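# Split magnet block stack into two equal stacks

## Task

Divide the tall stack of magnet blocks into two tidy stacks of the same height, both resting on the bench, while the neighbouring row of blocks stays upright and roughly grouped; nothing may depend on the robot holding it at the end, and both grippers must release and back away once finished.

## Robot and tools

Robot: two 6-joint arms with parallel grippers, named left_arm and right_arm. The names are labels, not image sides. left_arm's base is at (-0.021, +0.329, 0) m with quat_wxyz (+0.995, 0, 0, +0.100); right_arm's base is at (+0.049, -0.307, 0) m with quat_wxyz (+0.997, 0, 0, -0.073).

Scene frame: origin on the table top midway between the arms, +x out over the table, +z up, left_arm on the +y side. Each result reports every gripper's end_effector_position (metres) and end_effector_quat_wxyz in this frame. That point sits between the finger pads, roughly 1 cm short of the fingertips. Fingers extend along the gripper's +z and close along its y axis. Reported hand positions can be a little wrong, worse when the arm is stretched far.

execute_actions takes "actions", a list holding at most one item, plus optional "pictures" (boolean). Three forms:
- Empty list: no command, returns the current state with camera pictures.
- Motion: {"rows": [[...]], "steps": n}, n from 7 to 15 (default 15), each step 1/30 s. Each row is used for one step; if rows run out, the last one repeats. Every row is one flat list of 14 numbers covering both arms even if only one moves: left_arm waist, shoulder, elbow, wrist pitch, wrist yaw, wrist roll, opening, then the same seven for right_arm. The six joint values are absolute target angles in radians (same convention as the Joint positions line), not offsets. Stated ranges: waist -2.618 to 3.054, shoulder 0.000 to 3.142, elbow 0.000 to 3.142, wrist pitch -1.571 to 1.571, wrist yaw -1.571 to 1.571, wrist roll -2.094 to 2.094. A target more than 0.036 rad outside a range (and beyond the current angle) gets the whole call refused; real ends may differ by up to 0.036 rad, and targets past the real end are clipped there, reported by "joint sent to its limit" (possibly about an earlier action). Opening is an absolute value in [-1, 1]: +1 fully open, -1 closed.
- Wait: {"steps": n} with no rows, n up to 300; returns once that many steps have elapsed since the previous result.

Motion limits: each step the sent target stays within a fixed lead of the measured angle (waist 0.202, shoulder 0.258, elbow 0.238, wrist pitch 0.573, wrist yaw and roll 0.522 rad), and if targets would move a gripper more than 70 mm from where it is, all joints of that arm are scaled back. So distant goals take several calls. The simulation keeps running while you think and write; arms keep heading to the last row sent until everything nearly stops or a step is HELD. A result is captured 7 steps before its action ends; those remaining steps run afterwards, before the next action.

Result lines: Joint positions and Joint velocities give, per arm, the six joints (rad, rad/s) then the finger-pad gap (m, m/s; 0.094 m means fully open). grip_measured is the opening on the command scale; each gripper may be off by about 1 mm. To hold a block, command an opening below grip_measured: about 0.03 lower holds firmly, less holds gently. Pads push up to roughly 50 to 62 N, briefly more at first contact. "joint command not followed" means a clearance check altered or blocked joint targets; HELD marks steps where your row was partly or wholly not sent. Joint torques follow the joint order, include offsets and noise, and are nonzero even unloaded. MOTOR HOT appears from 75 °C; at 90 °C that arm halts for 10 s, and at 100 °C it goes limp and falls (OVER-TEMPERATURE FAULT). Avoid holding loads for long.

Cameras: cam_head_left, cam_head_right, cam_left_wrist, cam_right_wrist, each 504x504, supplied only with an empty action list or "pictures": true. Calibration (intrinsics K, distortion D, T_world_to_cam) was given in OpenCV convention and may be slightly off; wrist camera poses follow the joint readings.

zoom_image: {"camera": name, "region": [x0, y0, x1, y1]} in pixels of that camera's latest image, (0,0) top-left, at most 504 by 504, returns a finer close-up.

read_manual: optional "section" (only "licences"); returns licence text, moves nothing.

finished_scene: {"scene": n}, the current scene's number; ends and grades it irreversibly and starts the next task. Ending a reply without any tool call ends everything.

Typical order: look, plan the split, lift upper blocks off the stack with one gripper, set them down as a second stack of matching height, open, retreat, confirm with pictures, then finish.

Avoid: knocking blocks or the nearby row over, letting anything leave the table, dropping or slamming blocks, pressing hard into the bench, and arms colliding or pushing each other. Occasionally held parts get tugged or loose objects nudged, so re-check before finishing.

Each tool is called after "Emit:" by a JSON object that holds its "fn" and its "kwargs", one argument or row to a line.

## Session

Emit:
{"fn": "execute_actions", "kwargs": {
  "actions": []
}}

Scene clock: 0.00 s of 4600.00 s.
left_arm: end_effector_position=(+0.2079, +0.3457, +0.1646) grip_measured=+1.000 end_effector_quat_wxyz=(+0.123, -0.278, +0.872, -0.384) | right_arm: end_effector_position=(+0.4964, -0.2453, +0.2763) grip_measured=+1.000 end_effector_quat_wxyz=(+0.485, -0.161, +0.859, +0.019)
Joint positions: left_arm=[ 0.478  1.304  0.991 -1.324  0.828  0.091  0.094] | right_arm=[ 0.236  1.462  1.328 -0.427 -0.113 -0.217  0.094]
Joint velocities: left_arm=[ 0.007 -0.012 -0.022  0.022  0.051  0.037  0.   ] | right_arm=[-0.017 -0.002 -0.007  0.037 -0.066 -0.11   0.   ]
Joint torques (N m, as the arm reports them, + toward a larger angle): no reading

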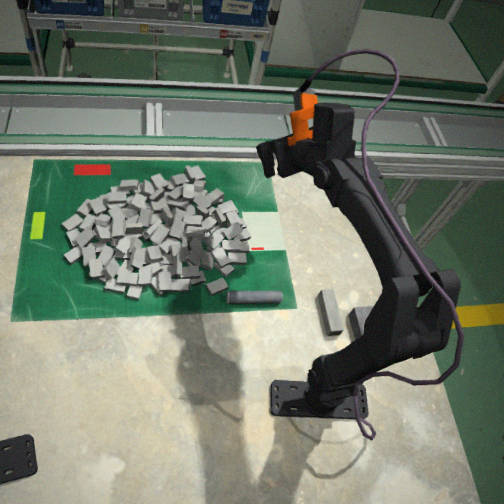

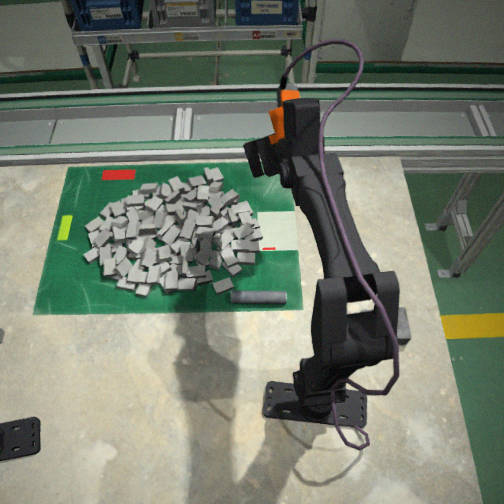

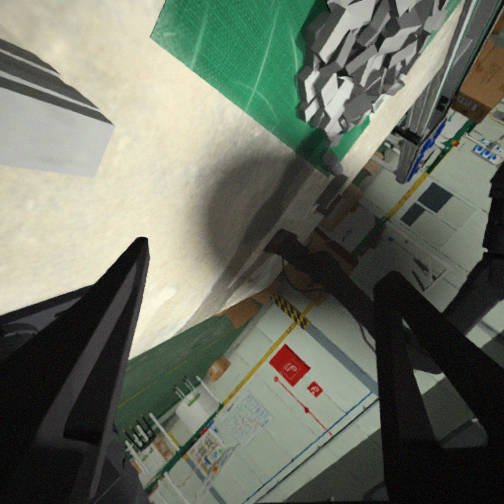

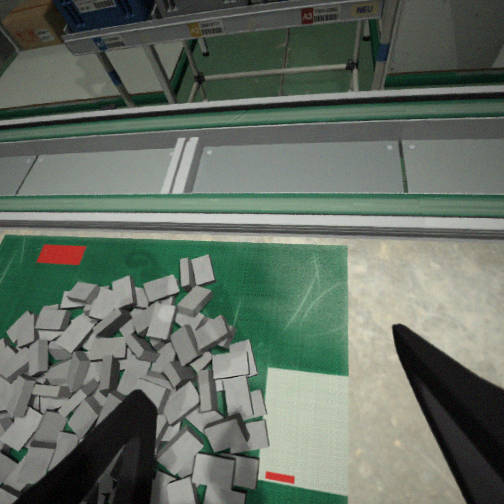

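Emit:
{"fn": "zoom_image", "kwargs": {
  "camera": "cam_head_left",
  "region": [280, 260, 420, 380]
}}

Emit:
{"fn": "zoom_image", "kwargs": {
  "camera": "cam_head_right",
  "region": [320, 270, 460, 390]
}}

Emit:
{"fn": "zoom_image", "kwargs": {
  "camera": "cam_left_wrist",
  "region": [0, 0, 200, 200]
}}

Emit:
{"fn": "zoom_image", "kwargs": {
  "camera": "cam_left_wrist",
  "region": [260, 130, 400, 270]
}}

Region (280, 260, 420, 380) of cam_head_left's 504x504 image, scaled by 3.600, with more detail than that image has; it fills the top 432 rows of this view, and the rest is white.

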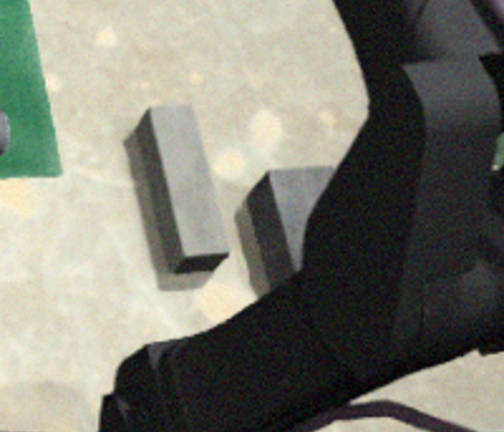

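Region (320, 270, 460, 390) of cam_head_right's 504x504 image, scaled by 3.600, with more detail than that image has; it fills the top 432 rows of this view, and the rest is white.

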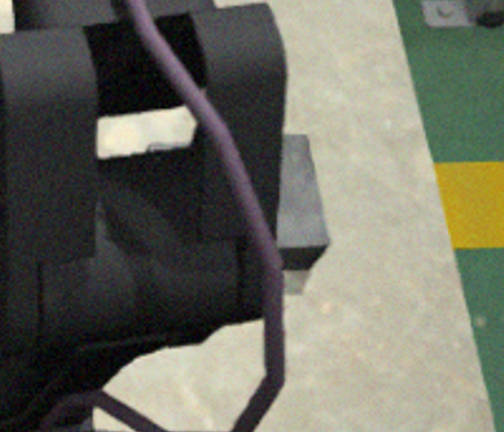

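Region (0, 0, 200, 200) of cam_left_wrist's 504x504 image, scaled by 2.520, with more detail than that image has.

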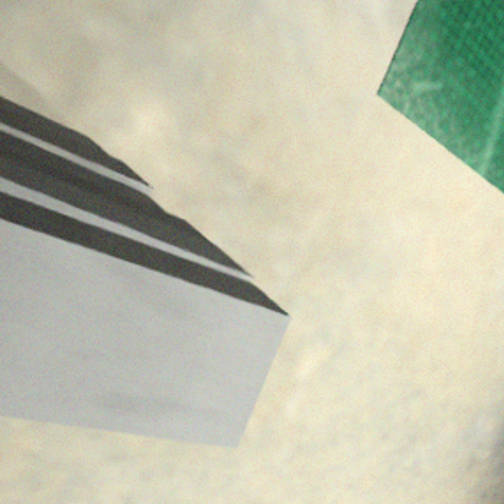

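Region (260, 130, 400, 270) of cam_left_wrist's 504x504 image, scaled by 3.600, with more detail than that image has.

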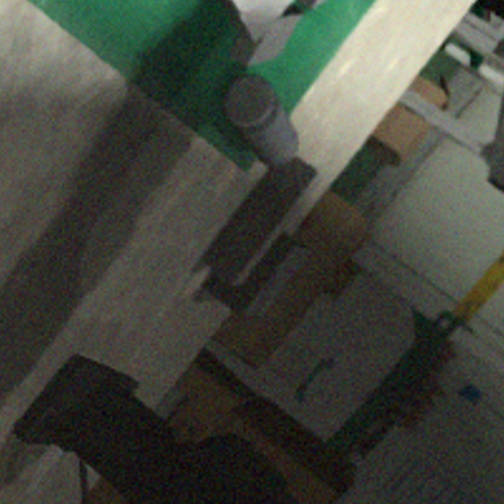

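Emit:
{"fn": "execute_actions", "kwargs": {
  "actions": [
    {"rows": [
[0.477,1.295,0.994,-1.324,0.828,0.09,1, 0.236,1.462,1.328,-0.427,-0.113,-0.217,1],
[0.475,1.275,1.000,-1.324,0.828,0.09,1, 0.236,1.462,1.328,-0.427,-0.113,-0.217,1],
[0.472,1.250,1.008,-1.324,0.825,0.09,1, 0.236,1.462,1.328,-0.427,-0.113,-0.217,1],
[0.468,1.220,1.018,-1.323,0.820,0.085,1, 0.236,1.462,1.328,-0.427,-0.113,-0.217,1],
[0.462,1.185,1.030,-1.322,0.810,0.08,1, 0.236,1.462,1.328,-0.427,-0.113,-0.217,1],
[0.455,1.150,1.042,-1.321,0.795,0.075,1, 0.236,1.462,1.328,-0.427,-0.113,-0.217,1],
[0.445,1.115,1.054,-1.320,0.775,0.07,1, 0.236,1.462,1.328,-0.427,-0.113,-0.217,1],
[0.432,1.080,1.066,-1.319,0.750,0.065,1, 0.236,1.462,1.328,-0.427,-0.113,-0.217,1],
[0.417,1.045,1.078,-1.318,0.720,0.06,1, 0.236,1.462,1.328,-0.427,-0.113,-0.217,1],
[0.400,1.010,1.090,-1.316,0.685,0.055,1, 0.236,1.462,1.328,-0.427,-0.113,-0.217,1],
[0.382,0.975,1.100,-1.315,0.645,0.05,1, 0.236,1.462,1.328,-0.427,-0.113,-0.217,1],
[0.363,0.940,1.110,-1.314,0.600,0.045,1, 0.236,1.462,1.328,-0.427,-0.113,-0.217,1],
[0.343,0.905,1.120,-1.312,0.555,0.04,1, 0.236,1.462,1.328,-0.427,-0.113,-0.217,1],
[0.323,0.872,1.130,-1.311,0.510,0.035,1, 0.236,1.462,1.328,-0.427,-0.113,-0.217,1],
[0.303,0.840,1.140,-1.310,0.465,0.03,1, 0.236,1.462,1.328,-0.427,-0.113,-0.217,1]
], "steps": 15}
  ]
}}

Emit:
{"fn": "execute_actions", "kwargs": {
  "actions": [
    {"rows": [
[0.283,0.810,1.148,-1.309,0.420,0.026,1, 0.236,1.462,1.328,-0.427,-0.113,-0.217,1],
[0.263,0.782,1.156,-1.308,0.375,0.022,1, 0.236,1.462,1.328,-0.427,-0.113,-0.217,1],
[0.243,0.755,1.163,-1.307,0.330,0.018,1, 0.236,1.462,1.328,-0.427,-0.113,-0.217,1],
[0.223,0.730,1.170,-1.306,0.285,0.015,1, 0.236,1.462,1.328,-0.427,-0.113,-0.217,1],
[0.203,0.707,1.176,-1.305,0.240,0.012,1, 0.236,1.462,1.328,-0.427,-0.113,-0.217,1],
[0.184,0.686,1.181,-1.304,0.197,0.009,1, 0.236,1.462,1.328,-0.427,-0.113,-0.217,1],
[0.166,0.667,1.186,-1.303,0.156,0.007,1, 0.236,1.462,1.328,-0.427,-0.113,-0.217,1],
[0.150,0.650,1.190,-1.302,0.118,0.005,1, 0.236,1.462,1.328,-0.427,-0.113,-0.217,1],
[0.136,0.636,1.193,-1.302,0.085,0.003,1, 0.236,1.462,1.328,-0.427,-0.113,-0.217,1],
[0.124,0.624,1.196,-1.301,0.057,0.002,1, 0.236,1.462,1.328,-0.427,-0.113,-0.217,1],
[0.114,0.614,1.198,-1.301,0.034,0.001,1, 0.236,1.462,1.328,-0.427,-0.113,-0.217,1],
[0.107,0.607,1.199,-1.300,0.017,0.0,1, 0.236,1.462,1.328,-0.427,-0.113,-0.217,1],
[0.102,0.602,1.200,-1.300,0.006,0.0,1, 0.236,1.462,1.328,-0.427,-0.113,-0.217,1],
[0.100,0.600,1.200,-1.300,0.0,0.0,1, 0.236,1.462,1.328,-0.427,-0.113,-0.217,1]
], "steps": 15}
  ]
}}

Emit:
{"fn": "execute_actions", "kwargs": {
  "actions": [
    {"steps": 20}
  ],
  "pictures": true
}}

Scene clock: 5.23 s of 4600.00 s.
left_arm: end_effector_position=(+0.2017, +0.3433, +0.1852) grip_measured=+1.000 end_effector_quat_wxyz=(+0.173, -0.250, +0.889, -0.343) | right_arm: end_effector_position=(+0.4964, -0.2453, +0.2763) grip_measured=+1.000 end_effector_quat_wxyz=(+0.485, -0.161, +0.859, +0.019)
Joint positions: left_arm=[ 0.46   1.173  1.007 -1.323  0.785  0.076  0.094] | right_arm=[ 0.236  1.462  1.328 -0.427 -0.113 -0.217  0.094]
Joint velocities: left_arm=[-0.281 -1.087  0.32   0.022 -0.359 -0.11   0.   ] | right_arm=[-0.007  0.002  0.002  0.022 -0.037  0.037  0.   ]
Joint torques (N m, as the arm reports them, + toward a larger angle): left_arm=[-0.92 -4.12 10.35  0.64  0.68  0.05] | right_arm=[-0.06 -6.48  7.86  1.39 -0.03  0.02]
Steps of this call (steps 1 to 90: nothing new was sent; then 1.97 s passed at rest; steps 91 to 98: the first 8 steps of this action). Readings (joint positions):
91: left_arm=[0.478 1.304 0.991 -1.324 0.827 0.090] | right_arm=[0.236 1.462 1.328 -0.427 -0.113 -0.217]
92: left_arm=[0.478 1.304 0.991 -1.324 0.825 0.090] | right_arm=[0.236 1.462 1.328 -0.427 -0.113 -0.217]
94: left_arm=[0.478 1.290 0.991 -1.324 0.819 0.088] | right_arm=[0.236 1.462 1.328 -0.427 -0.113 -0.217]
98: the state above

Scene clock: 5.73 s of 4600.00 s.
left_arm: end_effector_position=(+0.1521, +0.3448, +0.2679) grip_measured=+1.000 end_effector_quat_wxyz=(+0.365, -0.119, +0.921, -0.064) | right_arm: end_effector_position=(+0.4964, -0.2453, +0.2763) grip_measured=+1.000 end_effector_quat_wxyz=(+0.485, -0.161, +0.859, +0.019)
Joint positions: left_arm=[ 0.185  0.693  1.156 -1.322  0.291  0.019  0.094] | right_arm=[ 0.236  1.462  1.328 -0.427 -0.113 -0.217  0.094]
Joint velocities: left_arm=[-0.486 -0.559  0.134 -0.037 -1.15  -0.007  0.   ] | right_arm=[ 0.002 -0.007  0.007  0.066  0.007 -0.037  0.   ]
Joint torques (N m, as the arm reports them, + toward a larger angle): left_arm=[-0.43  1.11  8.63  2.03  0.17 -0.03] | right_arm=[-0.02 -6.47  7.91  1.39 -0.04  0.02]
Steps of this call (steps 1 to 7: the last 7 steps of your previous action; steps 8 to 15: the first 8 steps of this action). Readings (joint positions):
8: left_arm=[0.322 0.875 1.108 -1.322 0.573 0.044] | right_arm=[0.236 1.462 1.328 -0.427 -0.113 -0.217]
9: left_arm=[0.302 0.844 1.117 -1.322 0.535 0.040] | right_arm=[0.236 1.462 1.328 -0.427 -0.113 -0.217]
11: left_arm=[0.262 0.786 1.132 -1.322 0.456 0.032] | right_arm=[0.236 1.462 1.328 -0.427 -0.113 -0.217]
15: the state above

Scene clock: 6.40 s of 4600.00 s.
left_arm: end_effector_position=(+0.1309, +0.3763, +0.2803) grip_measured=+1.000 end_effector_quat_wxyz=(+0.390, -0.138, +0.909, +0.057) | right_arm: end_effector_position=(+0.4964, -0.2453, +0.2763) grip_measured=+1.000 end_effector_quat_wxyz=(+0.485, -0.161, +0.859, +0.019)
Joint positions: left_arm=[ 0.11   0.612  1.174 -1.322  0.011  0.004  0.094] | right_arm=[ 0.236  1.462  1.328 -0.427 -0.113 -0.217  0.094]
Joint velocities: left_arm=[-0.007 -0.002 -0.002  0.022 -0.066 -0.007  0.   ] | right_arm=[-0.022 -0.017  0.007 -0.007 -0.022  0.022  0.   ]
Joint torques (N m, as the arm reports them, + toward a larger angle): left_arm=[-0.83  1.55  8.31  2.18 -0.05 -0.05] | right_arm=[-0.06 -6.47  7.93  1.38 -0.03  0.02]
Kept back: nothing.
Steps of this call (steps 1 to 7: the last 7 steps of your previous action; steps 8 to 20: the robot went on to your last target). Readings (joint positions):
1: left_arm=[0.169 0.674 1.160 -1.322 0.252 0.017] | right_arm=[0.236 1.462 1.328 -0.427 -0.113 -0.217]
2: left_arm=[0.154 0.658 1.164 -1.322 0.215 0.015] | right_arm=[0.236 1.462 1.328 -0.427 -0.113 -0.217]
4: left_arm=[0.130 0.633 1.170 -1.322 0.149 0.011] | right_arm=[0.236 1.462 1.328 -0.427 -0.113 -0.217]
8: left_arm=[0.111 0.612 1.174 -1.322 0.065 0.007] | right_arm=[0.236 1.462 1.328 -0.427 -0.113 -0.217]
20: the state above
camera_calibration (this result's frames):
cam_left_wrist: T_world_to_cam=[[0.437049, -0.883025, 0.17104, 0.235677], [-0.897204, -0.414612, 0.15206, 0.243274], [-0.063358, -0.219915, -0.973459, 0.468104], [0, 0, 0, 1]] pos_world=[0.144922, 0.411916, 0.378378]

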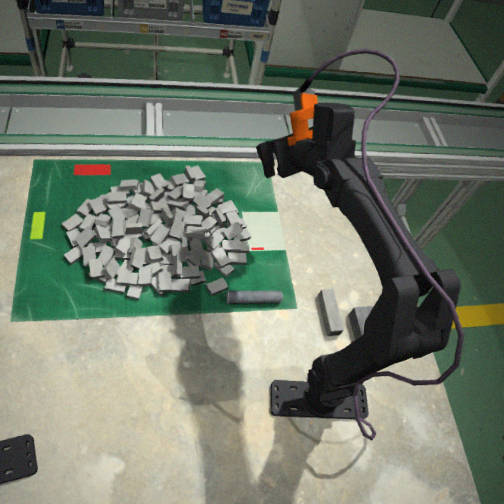

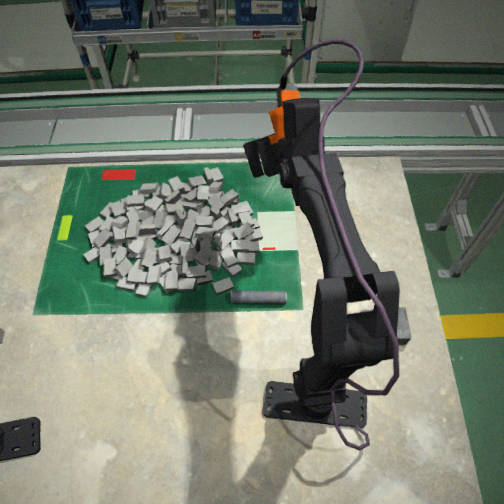

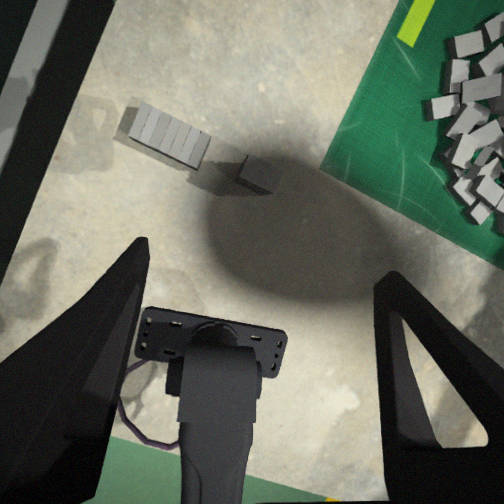

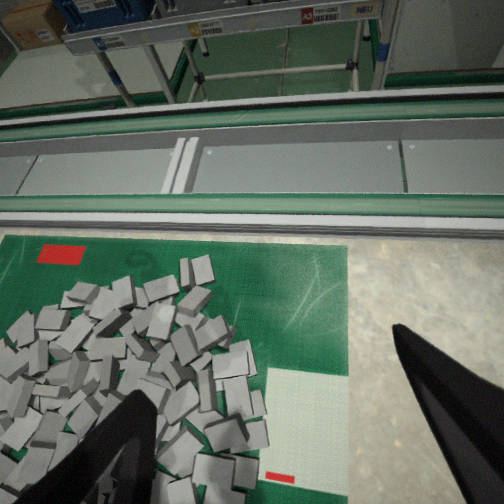

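Emit:
{"fn": "zoom_image", "kwargs": {
  "camera": "cam_left_wrist",
  "region": [110, 80, 310, 220]
}}

Emit:
{"fn": "zoom_image", "kwargs": {
  "camera": "cam_left_wrist",
  "region": [220, 140, 300, 210]
}}

Region (110, 80, 310, 220) of cam_left_wrist's 504x504 image, scaled by 2.520, with more detail than that image has; it fills the top 353 rows of this view, and the rest is white.

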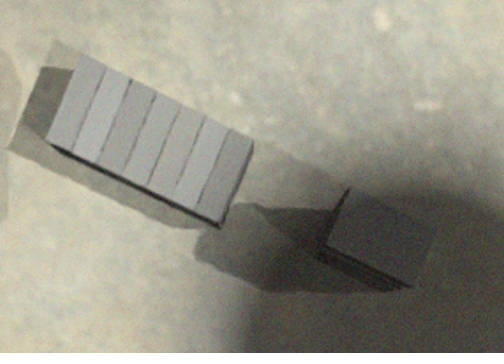

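Region (220, 140, 300, 210) of cam_left_wrist's 504x504 image, scaled by 6.300, with more detail than that image has; it fills the top 441 rows of this view, and the rest is white.

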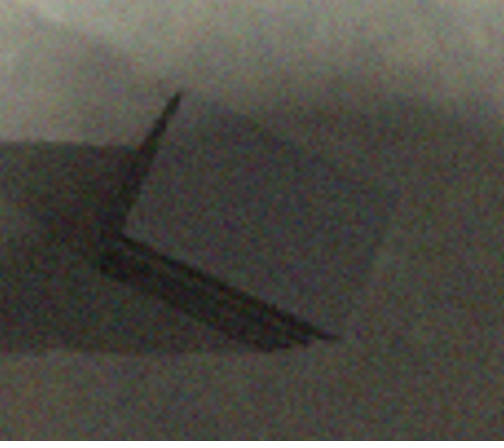

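Emit:
{"fn": "execute_actions", "kwargs": {
  "actions": [
    {"rows": [
[0.110,0.615,1.174,-1.322,0.0,0.004,1, 0.236,1.462,1.328,-0.427,-0.113,-0.217,1],
[0.108,0.622,1.173,-1.321,0.0,0.006,1, 0.236,1.462,1.328,-0.427,-0.113,-0.217,1],
[0.106,0.635,1.172,-1.319,0.0,0.008,1, 0.236,1.462,1.328,-0.427,-0.113,-0.217,1],
[0.104,0.651,1.170,-1.317,0.0,0.011,1, 0.236,1.462,1.328,-0.427,-0.113,-0.217,1],
[0.100,0.672,1.167,-1.315,0.0,0.015,1, 0.236,1.462,1.328,-0.427,-0.113,-0.217,1],
[0.096,0.696,1.165,-1.312,0.0,0.019,1, 0.236,1.462,1.328,-0.427,-0.113,-0.217,1],
[0.092,0.723,1.162,-1.309,0.0,0.024,1, 0.236,1.462,1.328,-0.427,-0.113,-0.217,1],
[0.087,0.754,1.158,-1.305,0.0,0.030,1, 0.236,1.462,1.328,-0.427,-0.113,-0.217,1],
[0.081,0.786,1.155,-1.301,0.0,0.036,1, 0.236,1.462,1.328,-0.427,-0.113,-0.217,1],
[0.076,0.821,1.151,-1.297,0.0,0.042,1, 0.236,1.462,1.328,-0.427,-0.113,-0.217,1],
[0.069,0.858,1.147,-1.292,0.0,0.048,1, 0.236,1.462,1.328,-0.427,-0.113,-0.217,1],
[0.063,0.896,1.143,-1.288,0.0,0.055,1, 0.236,1.462,1.328,-0.427,-0.113,-0.217,1],
[0.057,0.935,1.138,-1.283,0.0,0.062,1, 0.236,1.462,1.328,-0.427,-0.113,-0.217,1],
[0.050,0.975,1.134,-1.278,0.0,0.070,1, 0.236,1.462,1.328,-0.427,-0.113,-0.217,1],
[0.044,1.016,1.130,-1.274,0.0,0.077,1, 0.236,1.462,1.328,-0.427,-0.113,-0.217,1]
], "steps": 15}
  ]
}}

Emit:
{"fn": "execute_actions", "kwargs": {
  "actions": [
    {"rows": [
[0.037,1.056,1.125,-1.269,0.0,0.084,1, 0.236,1.462,1.328,-0.427,-0.113,-0.217,1],
[0.030,1.096,1.121,-1.264,0.0,0.092,1, 0.236,1.462,1.328,-0.427,-0.113,-0.217,1],
[0.024,1.135,1.116,-1.259,0.0,0.099,1, 0.236,1.462,1.328,-0.427,-0.113,-0.217,1],
[0.018,1.173,1.112,-1.255,0.0,0.106,1, 0.236,1.462,1.328,-0.427,-0.113,-0.217,1],
[0.011,1.210,1.108,-1.250,0.0,0.112,1, 0.236,1.462,1.328,-0.427,-0.113,-0.217,1],
[0.006,1.245,1.104,-1.246,0.0,0.118,1, 0.236,1.462,1.328,-0.427,-0.113,-0.217,1],
[0.000,1.277,1.101,-1.242,0.0,0.124,1, 0.236,1.462,1.328,-0.427,-0.113,-0.217,1],
[-0.005,1.308,1.097,-1.238,0.0,0.130,1, 0.236,1.462,1.328,-0.427,-0.113,-0.217,1],
[-0.009,1.335,1.094,-1.235,0.0,0.135,1, 0.236,1.462,1.328,-0.427,-0.113,-0.217,1],
[-0.013,1.359,1.092,-1.232,0.0,0.139,1, 0.236,1.462,1.328,-0.427,-0.113,-0.217,1],
[-0.017,1.380,1.089,-1.230,0.0,0.143,1, 0.236,1.462,1.328,-0.427,-0.113,-0.217,1],
[-0.019,1.396,1.087,-1.228,0.0,0.146,1, 0.236,1.462,1.328,-0.427,-0.113,-0.217,1],
[-0.021,1.409,1.086,-1.226,0.0,0.148,1, 0.236,1.462,1.328,-0.427,-0.113,-0.217,1],
[-0.023,1.416,1.085,-1.225,0.0,0.150,1, 0.236,1.462,1.328,-0.427,-0.113,-0.217,1],
[-0.023,1.419,1.085,-1.225,0.0,0.150,1, 0.236,1.462,1.328,-0.427,-0.113,-0.217,1]
], "steps": 15}
  ]
}}

Emit:
{"fn": "execute_actions", "kwargs": {
  "actions": [
    {"steps": 20}
  ],
  "pictures": true
}}

Scene clock: 15.07 s of 4600.00 s.
left_arm: end_effector_position=(+0.1418, +0.3793, +0.2694) grip_measured=+1.000 end_effector_quat_wxyz=(+0.356, -0.135, +0.923, +0.053) | right_arm: end_effector_position=(+0.4964, -0.2453, +0.2763) grip_measured=+1.000 end_effector_quat_wxyz=(+0.485, -0.161, +0.859, +0.019)
Joint positions: left_arm=[ 0.103  0.686  1.174 -1.323  0.007  0.01   0.094] | right_arm=[ 0.236  1.462  1.328 -0.427 -0.113 -0.217  0.094]
Joint velocities: left_arm=[-0.12   0.764 -0.007  0.037  0.007  0.11   0.   ] | right_arm=[ 0.017 -0.002  0.002 -0.022 -0.022  0.066  0.   ]
Joint torques (N m, as the arm reports them, + toward a larger angle): left_arm=[-0.82  3.59  4.76  2.04 -0.06  0.12] | right_arm=[-0.04 -6.47  7.91  1.38 -0.03  0.03]
Steps of this call (steps 1 to 30: the robot went on to your last target; steps 31 to 90: nothing new was sent; then 5.40 s passed at rest; steps 91 to 98: the first 8 steps of this action). Readings (joint positions):
91: left_arm=[0.110 0.612 1.174 -1.322 0.007 0.004] | right_arm=[0.236 1.462 1.328 -0.427 -0.113 -0.217]
92: left_arm=[0.110 0.612 1.174 -1.322 0.007 0.004] | right_arm=[0.236 1.462 1.328 -0.427 -0.113 -0.217]
94: left_arm=[0.110 0.618 1.174 -1.322 0.007 0.004] | right_arm=[0.236 1.462 1.328 -0.427 -0.113 -0.217]
98: the state above

Scene clock: 15.57 s of 4600.00 s.
left_arm: end_effector_position=(+0.2016, +0.3770, +0.1479) grip_measured=+1.000 end_effector_quat_wxyz=(+0.076, -0.058, +0.995, +0.010) | right_arm: end_effector_position=(+0.4964, -0.2453, +0.2763) grip_measured=+1.000 end_effector_quat_wxyz=(+0.485, -0.161, +0.859, +0.019)
Joint positions: left_arm=[ 0.013  1.259  1.112 -1.27   0.005  0.097  0.094] | right_arm=[ 0.236  1.462  1.328 -0.427 -0.113 -0.217  0.094]
Joint velocities: left_arm=[-0.159  0.955 -0.12   0.154 -0.037  0.183  0.   ] | right_arm=[-0.002 -0.002  0.012  0.037  0.037  0.037  0.   ]
Joint torques (N m, as the arm reports them, + toward a larger angle): left_arm=[-0.79 -3.53  6.2   0.93 -0.04  0.07] | right_arm=[ 0.   -6.5   7.89  1.39 -0.03  0.03]
Steps of this call (steps 1 to 7: the last 7 steps of your previous action; steps 8 to 15: the first 8 steps of this action). Readings (joint positions):
8: left_arm=[0.057 0.986 1.147 -1.302 0.005 0.050] | right_arm=[0.236 1.462 1.328 -0.427 -0.113 -0.217]
9: left_arm=[0.051 1.028 1.141 -1.298 0.005 0.057] | right_arm=[0.236 1.462 1.328 -0.427 -0.113 -0.217]
11: left_arm=[0.038 1.110 1.131 -1.288 0.005 0.071] | right_arm=[0.236 1.462 1.328 -0.427 -0.113 -0.217]
15: the state above

Scene clock: 16.23 s of 4600.00 s.
left_arm: end_effector_position=(+0.2040, +0.3712, +0.1071) grip_measured=+1.000 end_effector_quat_wxyz=(-0.006, -0.022, +1.000, -0.003) | right_arm: end_effector_position=(+0.4964, -0.2453, +0.2763) grip_measured=+1.000 end_effector_quat_wxyz=(+0.485, -0.161, +0.859, +0.019)
Joint positions: left_arm=[-0.014  1.425  1.088 -1.247  0.005  0.143  0.094] | right_arm=[ 0.236  1.462  1.328 -0.427 -0.113 -0.217  0.094]
Joint velocities: left_arm=[-0.002 -0.007 -0.012  0.051 -0.022  0.051  0.   ] | right_arm=[ 0.002 -0.012  0.007  0.007 -0.037 -0.066  0.   ]
Joint torques (N m, as the arm reports them, + toward a larger angle): left_arm=[-0.75 -4.6   6.42  0.64 -0.03  0.06] | right_arm=[-0.01 -6.43  7.9   1.36 -0.04  0.02]
Kept back: nothing.
Steps of this call (steps 1 to 7: the last 7 steps of your previous action; steps 8 to 20: the robot went on to your last target). Readings (joint positions):
1: left_arm=[0.008 1.291 1.108 -1.266 0.005 0.103] | right_arm=[0.236 1.462 1.328 -0.427 -0.113 -0.217]
2: left_arm=[0.003 1.321 1.104 -1.262 0.005 0.109] | right_arm=[0.236 1.462 1.328 -0.427 -0.113 -0.217]
4: left_arm=[-0.005 1.370 1.097 -1.256 0.005 0.119] | right_arm=[0.236 1.462 1.328 -0.427 -0.113 -0.217]
8: left_arm=[-0.013 1.422 1.089 -1.249 0.005 0.134] | right_arm=[0.236 1.462 1.328 -0.427 -0.113 -0.217]
20: the state above
camera_calibration (this result's frames):
cam_left_wrist: T_world_to_cam=[[0.271607, -0.962398, 0.00440748, 0.309892], [-0.549091, -0.1512, 0.821972, 0.0925365], [-0.790398, -0.225674, -0.569511, 0.410228], [0, 0, 0, 1]] pos_world=[0.290885, 0.404808, 0.156201]

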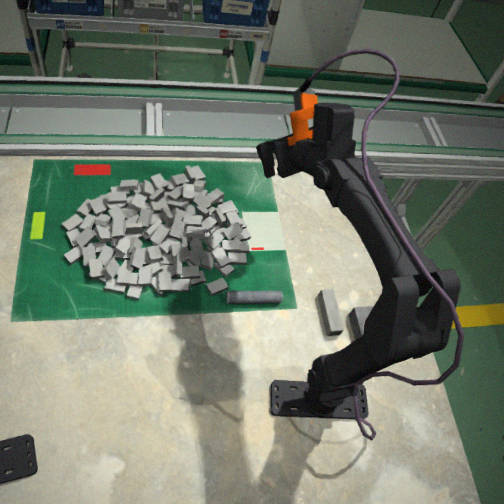

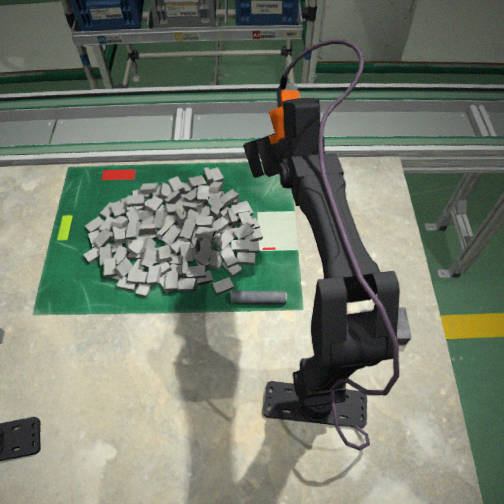

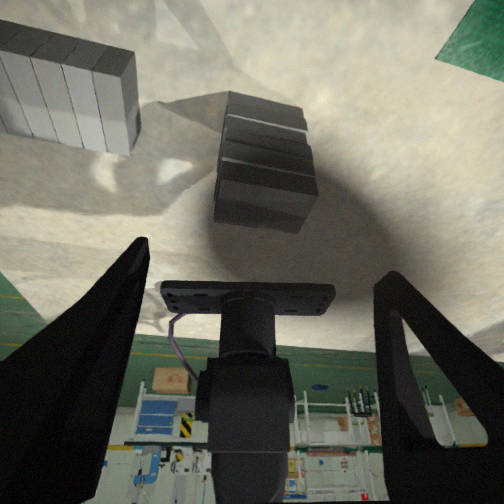

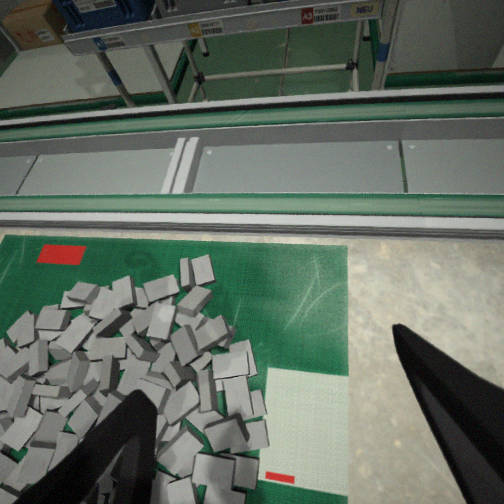

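Emit:
{"fn": "zoom_image", "kwargs": {
  "camera": "cam_left_wrist",
  "region": [190, 80, 350, 240]
}}

Region (190, 80, 350, 240) of cam_left_wrist's 504x504 image, scaled by 3.150, with more detail than that image has.

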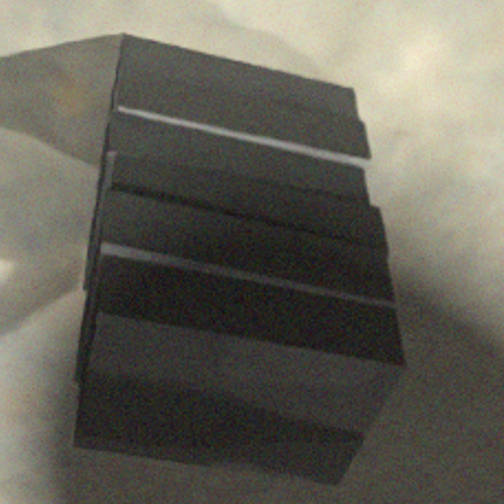

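Emit:
{"fn": "execute_actions", "kwargs": {
  "actions": [
    {"rows": [
[-0.015,1.420,1.082,-1.222,-0.002,0.151,0.9, 0.236,1.462,1.328,-0.427,-0.113,-0.217,1],
[-0.008,1.421,1.075,-1.212,-0.004,0.152,0.8, 0.236,1.462,1.328,-0.427,-0.113,-0.217,1],
[-0.002,1.423,1.063,-1.198,-0.006,0.154,0.7, 0.236,1.462,1.328,-0.427,-0.113,-0.217,1],
[0.003,1.426,1.048,-1.179,-0.006,0.156,0.6, 0.236,1.462,1.328,-0.427,-0.113,-0.217,1],
[0.007,1.430,1.031,-1.157,-0.006,0.158,0.5, 0.236,1.462,1.328,-0.427,-0.113,-0.217,1],
[0.010,1.433,1.011,-1.132,-0.006,0.158,0.42, 0.236,1.462,1.328,-0.427,-0.113,-0.217,1],
[0.011,1.437,0.991,-1.107,-0.006,0.158,0.35, 0.236,1.462,1.328,-0.427,-0.113,-0.217,1],
[0.011,1.442,0.970,-1.080,-0.006,0.158,0.3, 0.236,1.462,1.328,-0.427,-0.113,-0.217,1],
[0.011,1.446,0.950,-1.055,-0.006,0.158,0.27, 0.236,1.462,1.328,-0.427,-0.113,-0.217,1],
[0.011,1.449,0.930,-1.030,-0.006,0.158,0.25, 0.236,1.462,1.328,-0.427,-0.113,-0.217,1],
[0.011,1.453,0.913,-1.008,-0.006,0.158,0.25, 0.236,1.462,1.328,-0.427,-0.113,-0.217,1],
[0.011,1.456,0.898,-0.989,-0.006,0.158,0.25, 0.236,1.462,1.328,-0.427,-0.113,-0.217,1],
[0.011,1.458,0.886,-0.975,-0.006,0.158,0.25, 0.236,1.462,1.328,-0.427,-0.113,-0.217,1],
[0.011,1.459,0.879,-0.965,-0.006,0.158,0.25, 0.236,1.462,1.328,-0.427,-0.113,-0.217,1],
[0.011,1.460,0.876,-0.962,-0.006,0.158,0.25, 0.236,1.462,1.328,-0.427,-0.113,-0.217,1]
], "steps": 15}
  ]
}}

Emit:
{"fn": "execute_actions", "kwargs": {
  "actions": [
    {"steps": 22}
  ],
  "pictures": true
}}

Scene clock: 20.73 s of 4600.00 s.
left_arm: end_effector_position=(+0.2022, +0.3745, +0.0891) grip_measured=+0.326 end_effector_quat_wxyz=(-0.004, -0.025, +1.000, -0.002) | right_arm: end_effector_position=(+0.4964, -0.2453, +0.2763) grip_measured=+1.000 end_effector_quat_wxyz=(+0.485, -0.161, +0.859, +0.019)
Joint positions: left_arm=[ 0.     1.426  1.017 -1.171  0.002  0.149  0.062] | right_arm=[ 0.236  1.462  1.328 -0.427 -0.113 -0.217  0.094]
Joint velocities: left_arm=[ 0.056  0.051 -0.593  0.418 -0.037  0.051 -0.048] | right_arm=[-0.002 -0.017 -0.007  0.007 -0.007  0.007  0.   ]
Joint torques (N m, as the arm reports them, + toward a larger angle): left_arm=[ 0.59 -3.07  5.54  0.57 -0.06  0.07] | right_arm=[-0.05 -6.47  7.93  1.39 -0.03  0.01]
Steps of this call (steps 1 to 15: the robot went on to your last target; steps 16 to 90: nothing new was sent; then 1.23 s passed at rest; steps 91 to 98: the first 8 steps of this action). Readings (joint positions):
91: left_arm=[-0.014 1.425 1.088 -1.247 0.005 0.144] | right_arm=[0.236 1.462 1.328 -0.427 -0.113 -0.217]
92: left_arm=[-0.014 1.425 1.088 -1.246 0.005 0.144] | right_arm=[0.236 1.462 1.328 -0.427 -0.113 -0.217]
94: left_arm=[-0.013 1.425 1.080 -1.232 0.004 0.146] | right_arm=[0.236 1.462 1.328 -0.427 -0.113 -0.217]
98: the state above

Scene clock: 21.47 s of 4600.00 s.
left_arm: end_effector_position=(+0.2030, +0.3755, +0.0480) grip_measured=+0.253 end_effector_quat_wxyz=(+0.001, -0.025, +1.000, -0.000) | right_arm: end_effector_position=(+0.4964, -0.2453, +0.2763) grip_measured=+1.000 end_effector_quat_wxyz=(+0.485, -0.161, +0.859, +0.019)
Joint positions: left_arm=[ 0.002  1.461  0.879 -0.987  0.     0.152  0.059] | right_arm=[ 0.236  1.462  1.328 -0.427 -0.113 -0.217  0.094]
Joint velocities: left_arm=[-0.017 -0.002  0.012 -0.037 -0.022 -0.022  0.001] | right_arm=[ 0.007  0.002 -0.007  0.037  0.007  0.007  0.   ]
Joint torques (N m, as the arm reports them, + toward a larger angle): left_arm=[ 0.74 -4.34  6.13  0.69 -0.04  0.08] | right_arm=[-0.01 -6.44  7.92  1.38 -0.04  0.03]
Kept back: nothing.
Steps of this call (steps 1 to 7: the last 7 steps of your previous action; steps 8 to 22: the robot went on to your last target). Readings (joint positions):
1: left_arm=[0.002 1.429 0.996 -1.153 0.001 0.150] | right_arm=[0.236 1.462 1.328 -0.427 -0.113 -0.217]
2: left_arm=[0.002 1.434 0.975 -1.134 0.001 0.150] | right_arm=[0.236 1.462 1.328 -0.427 -0.113 -0.217]
4: left_arm=[0.002 1.445 0.934 -1.094 0.000 0.151] | right_arm=[0.236 1.462 1.328 -0.427 -0.113 -0.217]
8: left_arm=[0.002 1.461 0.883 -1.037 0.000 0.151] | right_arm=[0.236 1.462 1.328 -0.427 -0.113 -0.217]
22: the state above
camera_calibration (this result's frames):
cam_left_wrist: T_world_to_cam=[[0.278513, -0.960431, 0.00152807, 0.312568], [-0.559262, -0.160885, 0.81323, 0.147356], [-0.780805, -0.227349, -0.581941, 0.376006], [0, 0, 0, 1]] pos_world=[0.288944, 0.409393, 0.0985017]

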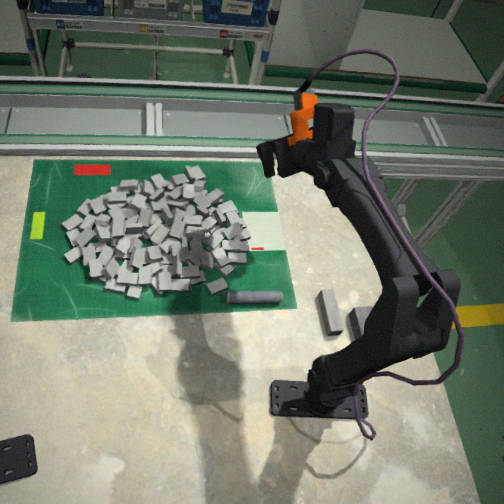

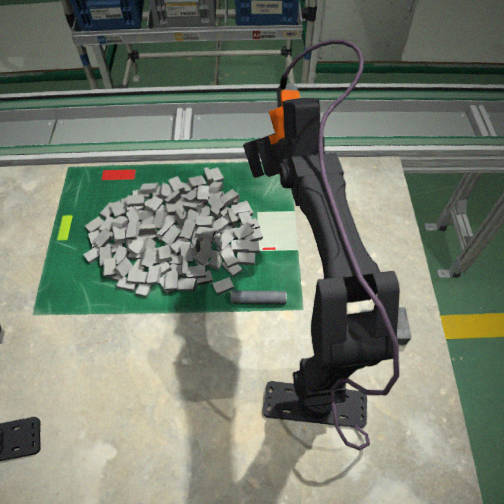

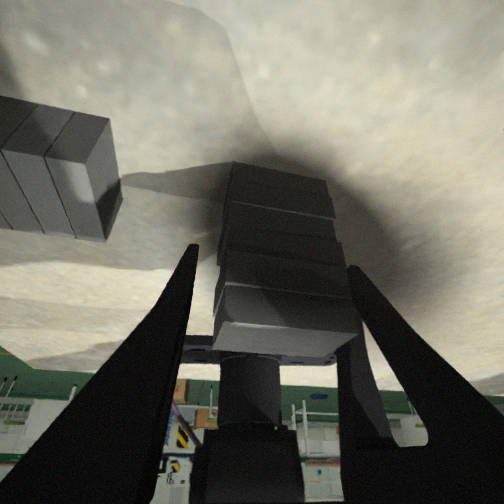

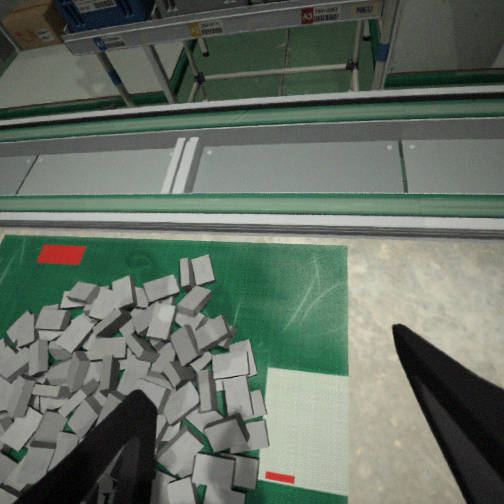

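Emit:
{"fn": "zoom_image", "kwargs": {
  "camera": "cam_left_wrist",
  "region": [170, 150, 390, 370]
}}

Region (170, 150, 390, 370) of cam_left_wrist's 504x504 image, scaled by 2.291, with more detail than that image has.

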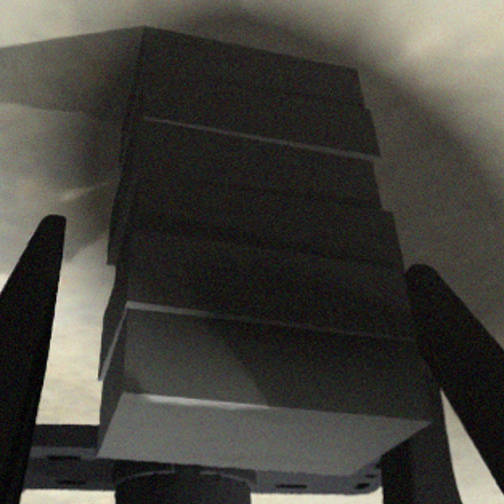

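Emit:
{"fn": "zoom_image", "kwargs": {
  "camera": "cam_left_wrist",
  "region": [320, 225, 400, 345]
}}

Emit:
{"fn": "zoom_image", "kwargs": {
  "camera": "cam_left_wrist",
  "region": [170, 190, 260, 320]
}}

Region (320, 225, 400, 345) of cam_left_wrist's 504x504 image, scaled by 4.200, with more detail than that image has.

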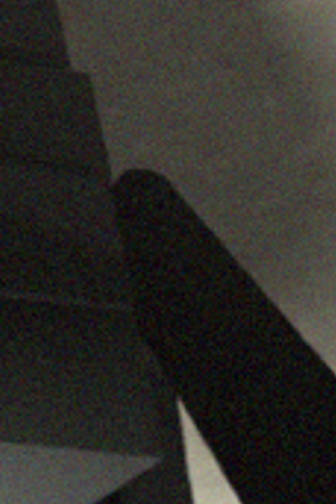

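Region (170, 190, 260, 320) of cam_left_wrist's 504x504 image, scaled by 3.877, with more detail than that image has; it fills the left 349 columns of this view, and the rest is white.

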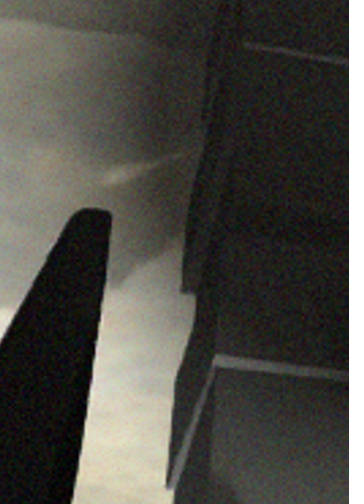

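Emit:
{"fn": "execute_actions", "kwargs": {
  "actions": [
    {"rows": [
[0.011,1.460,0.876,-0.962,-0.006,0.158,0.20, 0.236,1.462,1.328,-0.427,-0.113,-0.217,1],
[0.011,1.460,0.876,-0.962,-0.006,0.158,0.15, 0.236,1.462,1.328,-0.427,-0.113,-0.217,1],
[0.011,1.460,0.876,-0.962,-0.006,0.158,0.10, 0.236,1.462,1.328,-0.427,-0.113,-0.217,1],
[0.011,1.460,0.876,-0.962,-0.006,0.158,0.05, 0.236,1.462,1.328,-0.427,-0.113,-0.217,1],
[0.011,1.460,0.876,-0.962,-0.006,0.158,0.01, 0.236,1.462,1.328,-0.427,-0.113,-0.217,1],
[0.011,1.460,0.876,-0.962,-0.006,0.158,-0.02, 0.236,1.462,1.328,-0.427,-0.113,-0.217,1],
[0.011,1.460,0.876,-0.962,-0.006,0.158,-0.04, 0.236,1.462,1.328,-0.427,-0.113,-0.217,1],
[0.011,1.460,0.876,-0.962,-0.006,0.158,-0.055, 0.236,1.462,1.328,-0.427,-0.113,-0.217,1],
[0.011,1.460,0.876,-0.962,-0.006,0.158,-0.07, 0.236,1.462,1.328,-0.427,-0.113,-0.217,1],
[0.011,1.460,0.876,-0.962,-0.006,0.158,-0.085, 0.236,1.462,1.328,-0.427,-0.113,-0.217,1],
[0.011,1.460,0.876,-0.962,-0.006,0.158,-0.10, 0.236,1.462,1.328,-0.427,-0.113,-0.217,1],
[0.011,1.460,0.876,-0.962,-0.006,0.158,-0.115, 0.236,1.462,1.328,-0.427,-0.113,-0.217,1],
[0.011,1.460,0.876,-0.962,-0.006,0.158,-0.13, 0.236,1.462,1.328,-0.427,-0.113,-0.217,1],
[0.011,1.460,0.876,-0.962,-0.006,0.158,-0.145, 0.236,1.462,1.328,-0.427,-0.113,-0.217,1],
[0.011,1.460,0.876,-0.962,-0.006,0.158,-0.16, 0.236,1.462,1.328,-0.427,-0.113,-0.217,1]
], "steps": 15}
  ]
}}

Emit:
{"fn": "execute_actions", "kwargs": {
  "actions": [
    {"steps": 14}
  ],
  "pictures": true
}}

Scene clock: 25.57 s of 4600.00 s.
left_arm: end_effector_position=(+0.2035, +0.3756, +0.0480) grip_measured=-0.045 end_effector_quat_wxyz=(+0.002, -0.025, +1.000, +0.000) | right_arm: end_effector_position=(+0.4964, -0.2453, +0.2763) grip_measured=+1.000 end_effector_quat_wxyz=(+0.485, -0.161, +0.859, +0.019)
Joint positions: left_arm=[ 0.002  1.461  0.879 -0.985  0.     0.152  0.045] | right_arm=[ 0.236  1.462  1.328 -0.427 -0.113 -0.217  0.094]
Joint velocities: left_arm=[-0.017  0.002 -0.012 -0.037 -0.037 -0.037 -0.014] | right_arm=[-0.012 -0.002 -0.012  0.007  0.007  0.051  0.   ]
Joint torques (N m, as the arm reports them, + toward a larger angle): left_arm=[ 0.78 -4.39  6.07  0.68 -0.08  0.09] | right_arm=[-0.04 -6.5   7.87  1.39 -0.05  0.03]
Steps of this call (steps 1 to 15: the robot went on to your last target; steps 16 to 90: nothing new was sent; then 0.83 s passed at rest; steps 91 to 98: the first 8 steps of this action). Readings (joint positions):
91: left_arm=[0.002 1.461 0.879 -0.985 0.000 0.152] | right_arm=[0.236 1.462 1.328 -0.427 -0.113 -0.217]
92: left_arm=[0.002 1.461 0.879 -0.985 0.000 0.152] | right_arm=[0.236 1.462 1.328 -0.427 -0.113 -0.217]
94: left_arm=[0.002 1.461 0.879 -0.985 0.000 0.152] | right_arm=[0.236 1.462 1.328 -0.427 -0.113 -0.217]
98: the state above

Scene clock: 26.03 s of 4600.00 s.
left_arm: end_effector_position=(+0.2037, +0.3752, +0.0480) grip_measured=-0.132 end_effector_quat_wxyz=(+0.002, -0.025, +1.000, -0.001) | right_arm: end_effector_position=(+0.4964, -0.2453, +0.2763) grip_measured=+1.000 end_effector_quat_wxyz=(+0.485, -0.161, +0.859, +0.019)
Joint positions: left_arm=[ 0.002  1.461  0.879 -0.984  0.002  0.152  0.041] | right_arm=[ 0.236  1.462  1.328 -0.427 -0.113 -0.217  0.094]
Joint velocities: left_arm=[ 0.007  0.007 -0.012 -0.022 -0.066  0.022  0.002] | right_arm=[ 0.012  0.007  0.017 -0.007  0.022  0.051  0.   ]
Joint torques (N m, as the arm reports them, + toward a larger angle): left_arm=[ 0.73 -4.34  6.19  0.68 -0.08  0.07] | right_arm=[-0.06 -6.45  7.9   1.38 -0.03  0.02]
Kept back: nothing.
Steps of this call (steps 1 to 7: the last 7 steps of your previous action; steps 8 to 14: the robot went on to your last target). Readings (joint positions):
1: left_arm=[0.002 1.461 0.879 -0.985 0.001 0.152] | right_arm=[0.236 1.462 1.328 -0.427 -0.113 -0.217]
2: left_arm=[0.002 1.461 0.879 -0.985 0.002 0.152] | right_arm=[0.236 1.462 1.328 -0.427 -0.113 -0.217]
4: left_arm=[0.002 1.461 0.879 -0.985 0.002 0.152] | right_arm=[0.236 1.462 1.328 -0.427 -0.113 -0.217]
8: left_arm=[0.002 1.461 0.879 -0.984 0.002 0.152] | right_arm=[0.236 1.462 1.328 -0.427 -0.113 -0.217]
14: the state above
camera_calibration (this result's frames):
cam_left_wrist: T_world_to_cam=[[0.278134, -0.960536, 0.00361037, 0.3122], [-0.561458, -0.159524, 0.811984, 0.147666], [-0.779363, -0.227867, -0.583669, 0.37643], [0, 0, 0, 1]] pos_world=[0.28945, 0.409212, 0.0986812]

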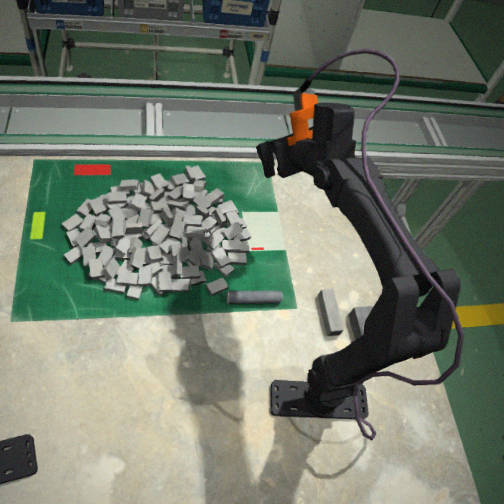

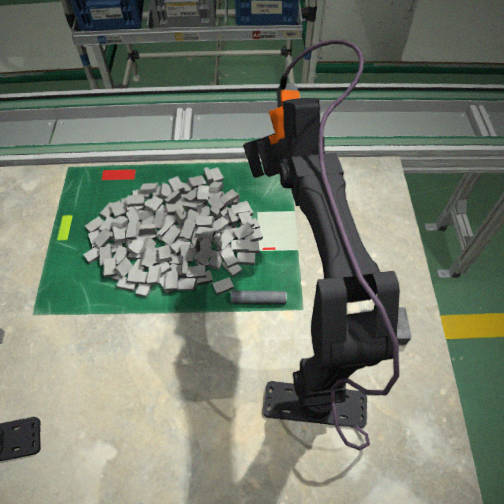

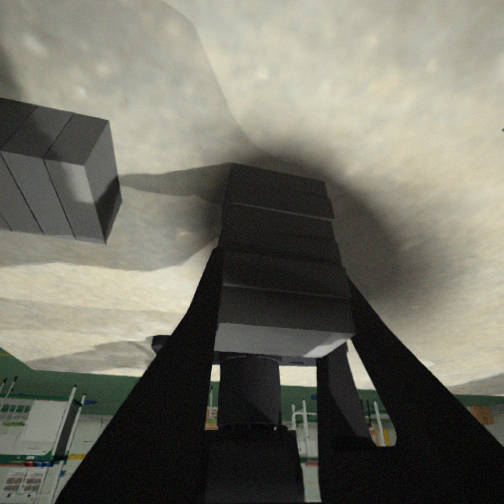

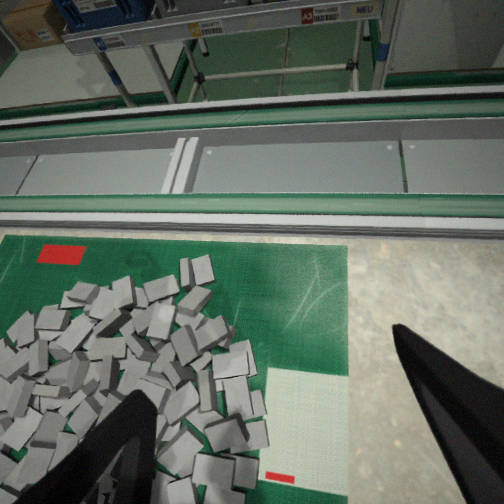

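Emit:
{"fn": "execute_actions", "kwargs": {
  "actions": [
    {"rows": [
[0.005,1.456,0.888,-0.970,0.0,0.155,-0.165, 0.236,1.462,1.328,-0.427,-0.113,-0.217,1],
[0.002,1.452,0.898,-0.978,0.0,0.152,-0.165, 0.236,1.462,1.328,-0.427,-0.113,-0.217,1],
[0.002,1.448,0.906,-0.986,0.0,0.152,-0.165, 0.236,1.462,1.328,-0.427,-0.113,-0.217,1],
[0.002,1.445,0.912,-0.994,0.0,0.152,-0.165, 0.236,1.462,1.328,-0.427,-0.113,-0.217,1],
[0.002,1.442,0.918,-1.003,0.0,0.152,-0.165, 0.236,1.462,1.328,-0.427,-0.113,-0.217,1],
[0.002,1.439,0.925,-1.013,0.0,0.152,-0.165, 0.236,1.462,1.328,-0.427,-0.113,-0.217,1],
[0.002,1.436,0.932,-1.024,0.0,0.152,-0.165, 0.236,1.462,1.328,-0.427,-0.113,-0.217,1],
[0.002,1.433,0.939,-1.036,0.0,0.152,-0.165, 0.236,1.462,1.328,-0.427,-0.113,-0.217,1],
[0.002,1.431,0.946,-1.048,0.0,0.152,-0.165, 0.236,1.462,1.328,-0.427,-0.113,-0.217,1],
[0.002,1.429,0.953,-1.060,0.0,0.152,-0.165, 0.236,1.462,1.328,-0.427,-0.113,-0.217,1],
[0.002,1.427,0.959,-1.071,0.0,0.152,-0.165, 0.236,1.462,1.328,-0.427,-0.113,-0.217,1],
[0.002,1.425,0.965,-1.080,0.0,0.152,-0.165, 0.236,1.462,1.328,-0.427,-0.113,-0.217,1],
[0.002,1.423,0.969,-1.088,0.0,0.152,-0.165, 0.236,1.462,1.328,-0.427,-0.113,-0.217,1],
[0.002,1.422,0.972,-1.093,0.0,0.152,-0.165, 0.236,1.462,1.328,-0.427,-0.113,-0.217,1],
[0.002,1.422,0.973,-1.095,0.0,0.152,-0.165, 0.236,1.462,1.328,-0.427,-0.113,-0.217,1]
], "steps": 15}
  ]
}}

Emit:
{"fn": "execute_actions", "kwargs": {
  "actions": [
    {"steps": 18}
  ],
  "pictures": true
}}

Scene clock: 28.47 s of 4600.00 s.
left_arm: end_effector_position=(+0.2024, +0.3750, +0.0500) grip_measured=-0.132 end_effector_quat_wxyz=(-0.002, -0.025, +1.000, -0.002) | right_arm: end_effector_position=(+0.4964, -0.2453, +0.2763) grip_measured=+1.000 end_effector_quat_wxyz=(+0.485, -0.161, +0.859, +0.019)
Joint positions: left_arm=[ 0.002  1.461  0.888 -1.001  0.002  0.152  0.041] | right_arm=[ 0.236  1.462  1.328 -0.427 -0.113 -0.217  0.094]
Joint velocities: left_arm=[-0.007 -0.012  0.168 -0.242  0.037 -0.066 -0.001] | right_arm=[ 0.007 -0.002 -0.012 -0.037  0.022 -0.037  0.   ]
Joint torques (N m, as the arm reports them, + toward a larger angle): left_arm=[-0.07 -6.38 10.18  0.47  0.    0.02] | right_arm=[ 0.01 -6.46  7.89  1.38 -0.03  0.02]
Steps of this call (steps 1 to 15: the robot went on to your last target; steps 16 to 65: nothing new was sent; steps 66 to 73: the first 8 steps of this action). Readings (joint positions):
66: left_arm=[0.002 1.461 0.879 -0.984 0.002 0.152] | right_arm=[0.236 1.462 1.328 -0.427 -0.113 -0.217]
67: left_arm=[0.002 1.461 0.879 -0.984 0.002 0.152] | right_arm=[0.236 1.462 1.328 -0.427 -0.113 -0.217]
69: left_arm=[0.002 1.461 0.879 -0.984 0.002 0.152] | right_arm=[0.236 1.462 1.328 -0.427 -0.113 -0.217]
73: the state above

Scene clock: 29.07 s of 4600.00 s.
left_arm: end_effector_position=(+0.1984, +0.3742, +0.0643) grip_measured=-0.132 end_effector_quat_wxyz=(-0.013, -0.025, +1.000, -0.003) | right_arm: end_effector_position=(+0.4964, -0.2453, +0.2763) grip_measured=+1.000 end_effector_quat_wxyz=(+0.485, -0.161, +0.859, +0.019)
Joint positions: left_arm=[ 0.002  1.45   0.936 -1.084  0.002  0.152  0.041] | right_arm=[ 0.236  1.462  1.328 -0.427 -0.113 -0.217  0.094]
Joint velocities: left_arm=[ 0.002 -0.002  0.002 -0.095 -0.066  0.007  0.001] | right_arm=[ 0.002 -0.007  0.002 -0.081  0.007 -0.11   0.   ]
Joint torques (N m, as the arm reports them, + toward a larger angle): left_arm=[ 0.   -6.28  9.81  0.25 -0.01  0.01] | right_arm=[-0.05 -6.54  7.91  1.38 -0.04  0.02]
Kept back: nothing.
Steps of this call (steps 1 to 7: the last 7 steps of your previous action; steps 8 to 18: the robot went on to your last target). Readings (joint positions):
1: left_arm=[0.002 1.461 0.893 -1.010 0.002 0.152] | right_arm=[0.236 1.462 1.328 -0.427 -0.113 -0.217]
2: left_arm=[0.002 1.461 0.900 -1.019 0.002 0.152] | right_arm=[0.236 1.462 1.328 -0.427 -0.113 -0.217]
4: left_arm=[0.002 1.461 0.915 -1.036 0.002 0.152] | right_arm=[0.236 1.462 1.328 -0.427 -0.113 -0.217]
8: left_arm=[0.002 1.453 0.934 -1.061 0.002 0.152] | right_arm=[0.236 1.462 1.328 -0.427 -0.113 -0.217]
18: the state above
camera_calibration (this result's frames):
cam_left_wrist: T_world_to_cam=[[0.278206, -0.960521, 0.00118666, 0.312702], [-0.536922, -0.15449, 0.829366, 0.123494], [-0.79644, -0.231371, -0.558704, 0.384683], [0, 0, 0, 1]] pos_world=[0.285688, 0.40844, 0.112131]

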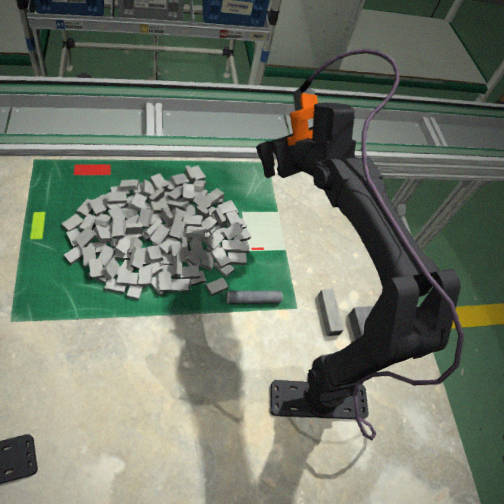

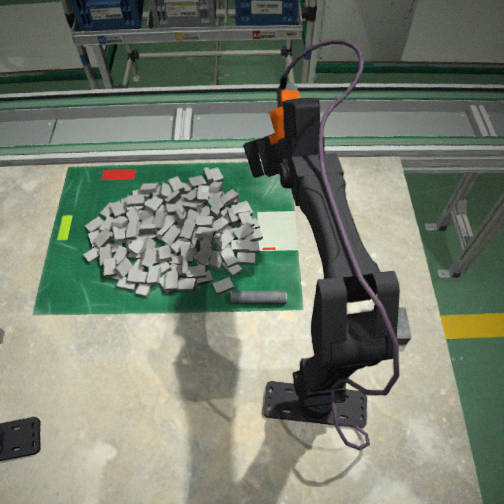

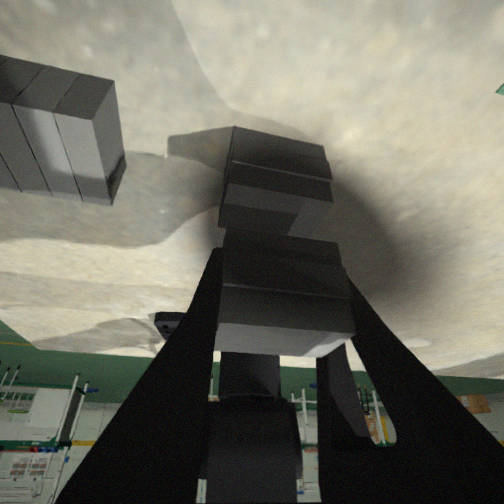

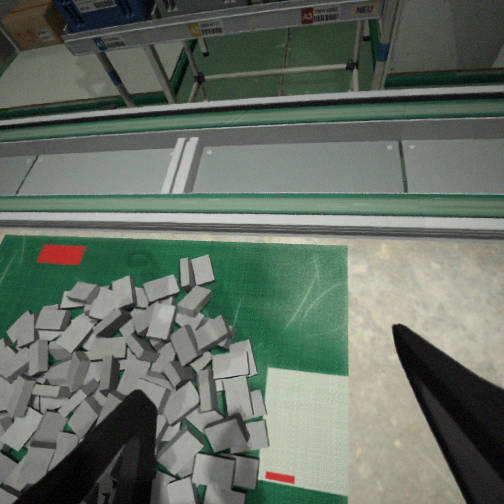

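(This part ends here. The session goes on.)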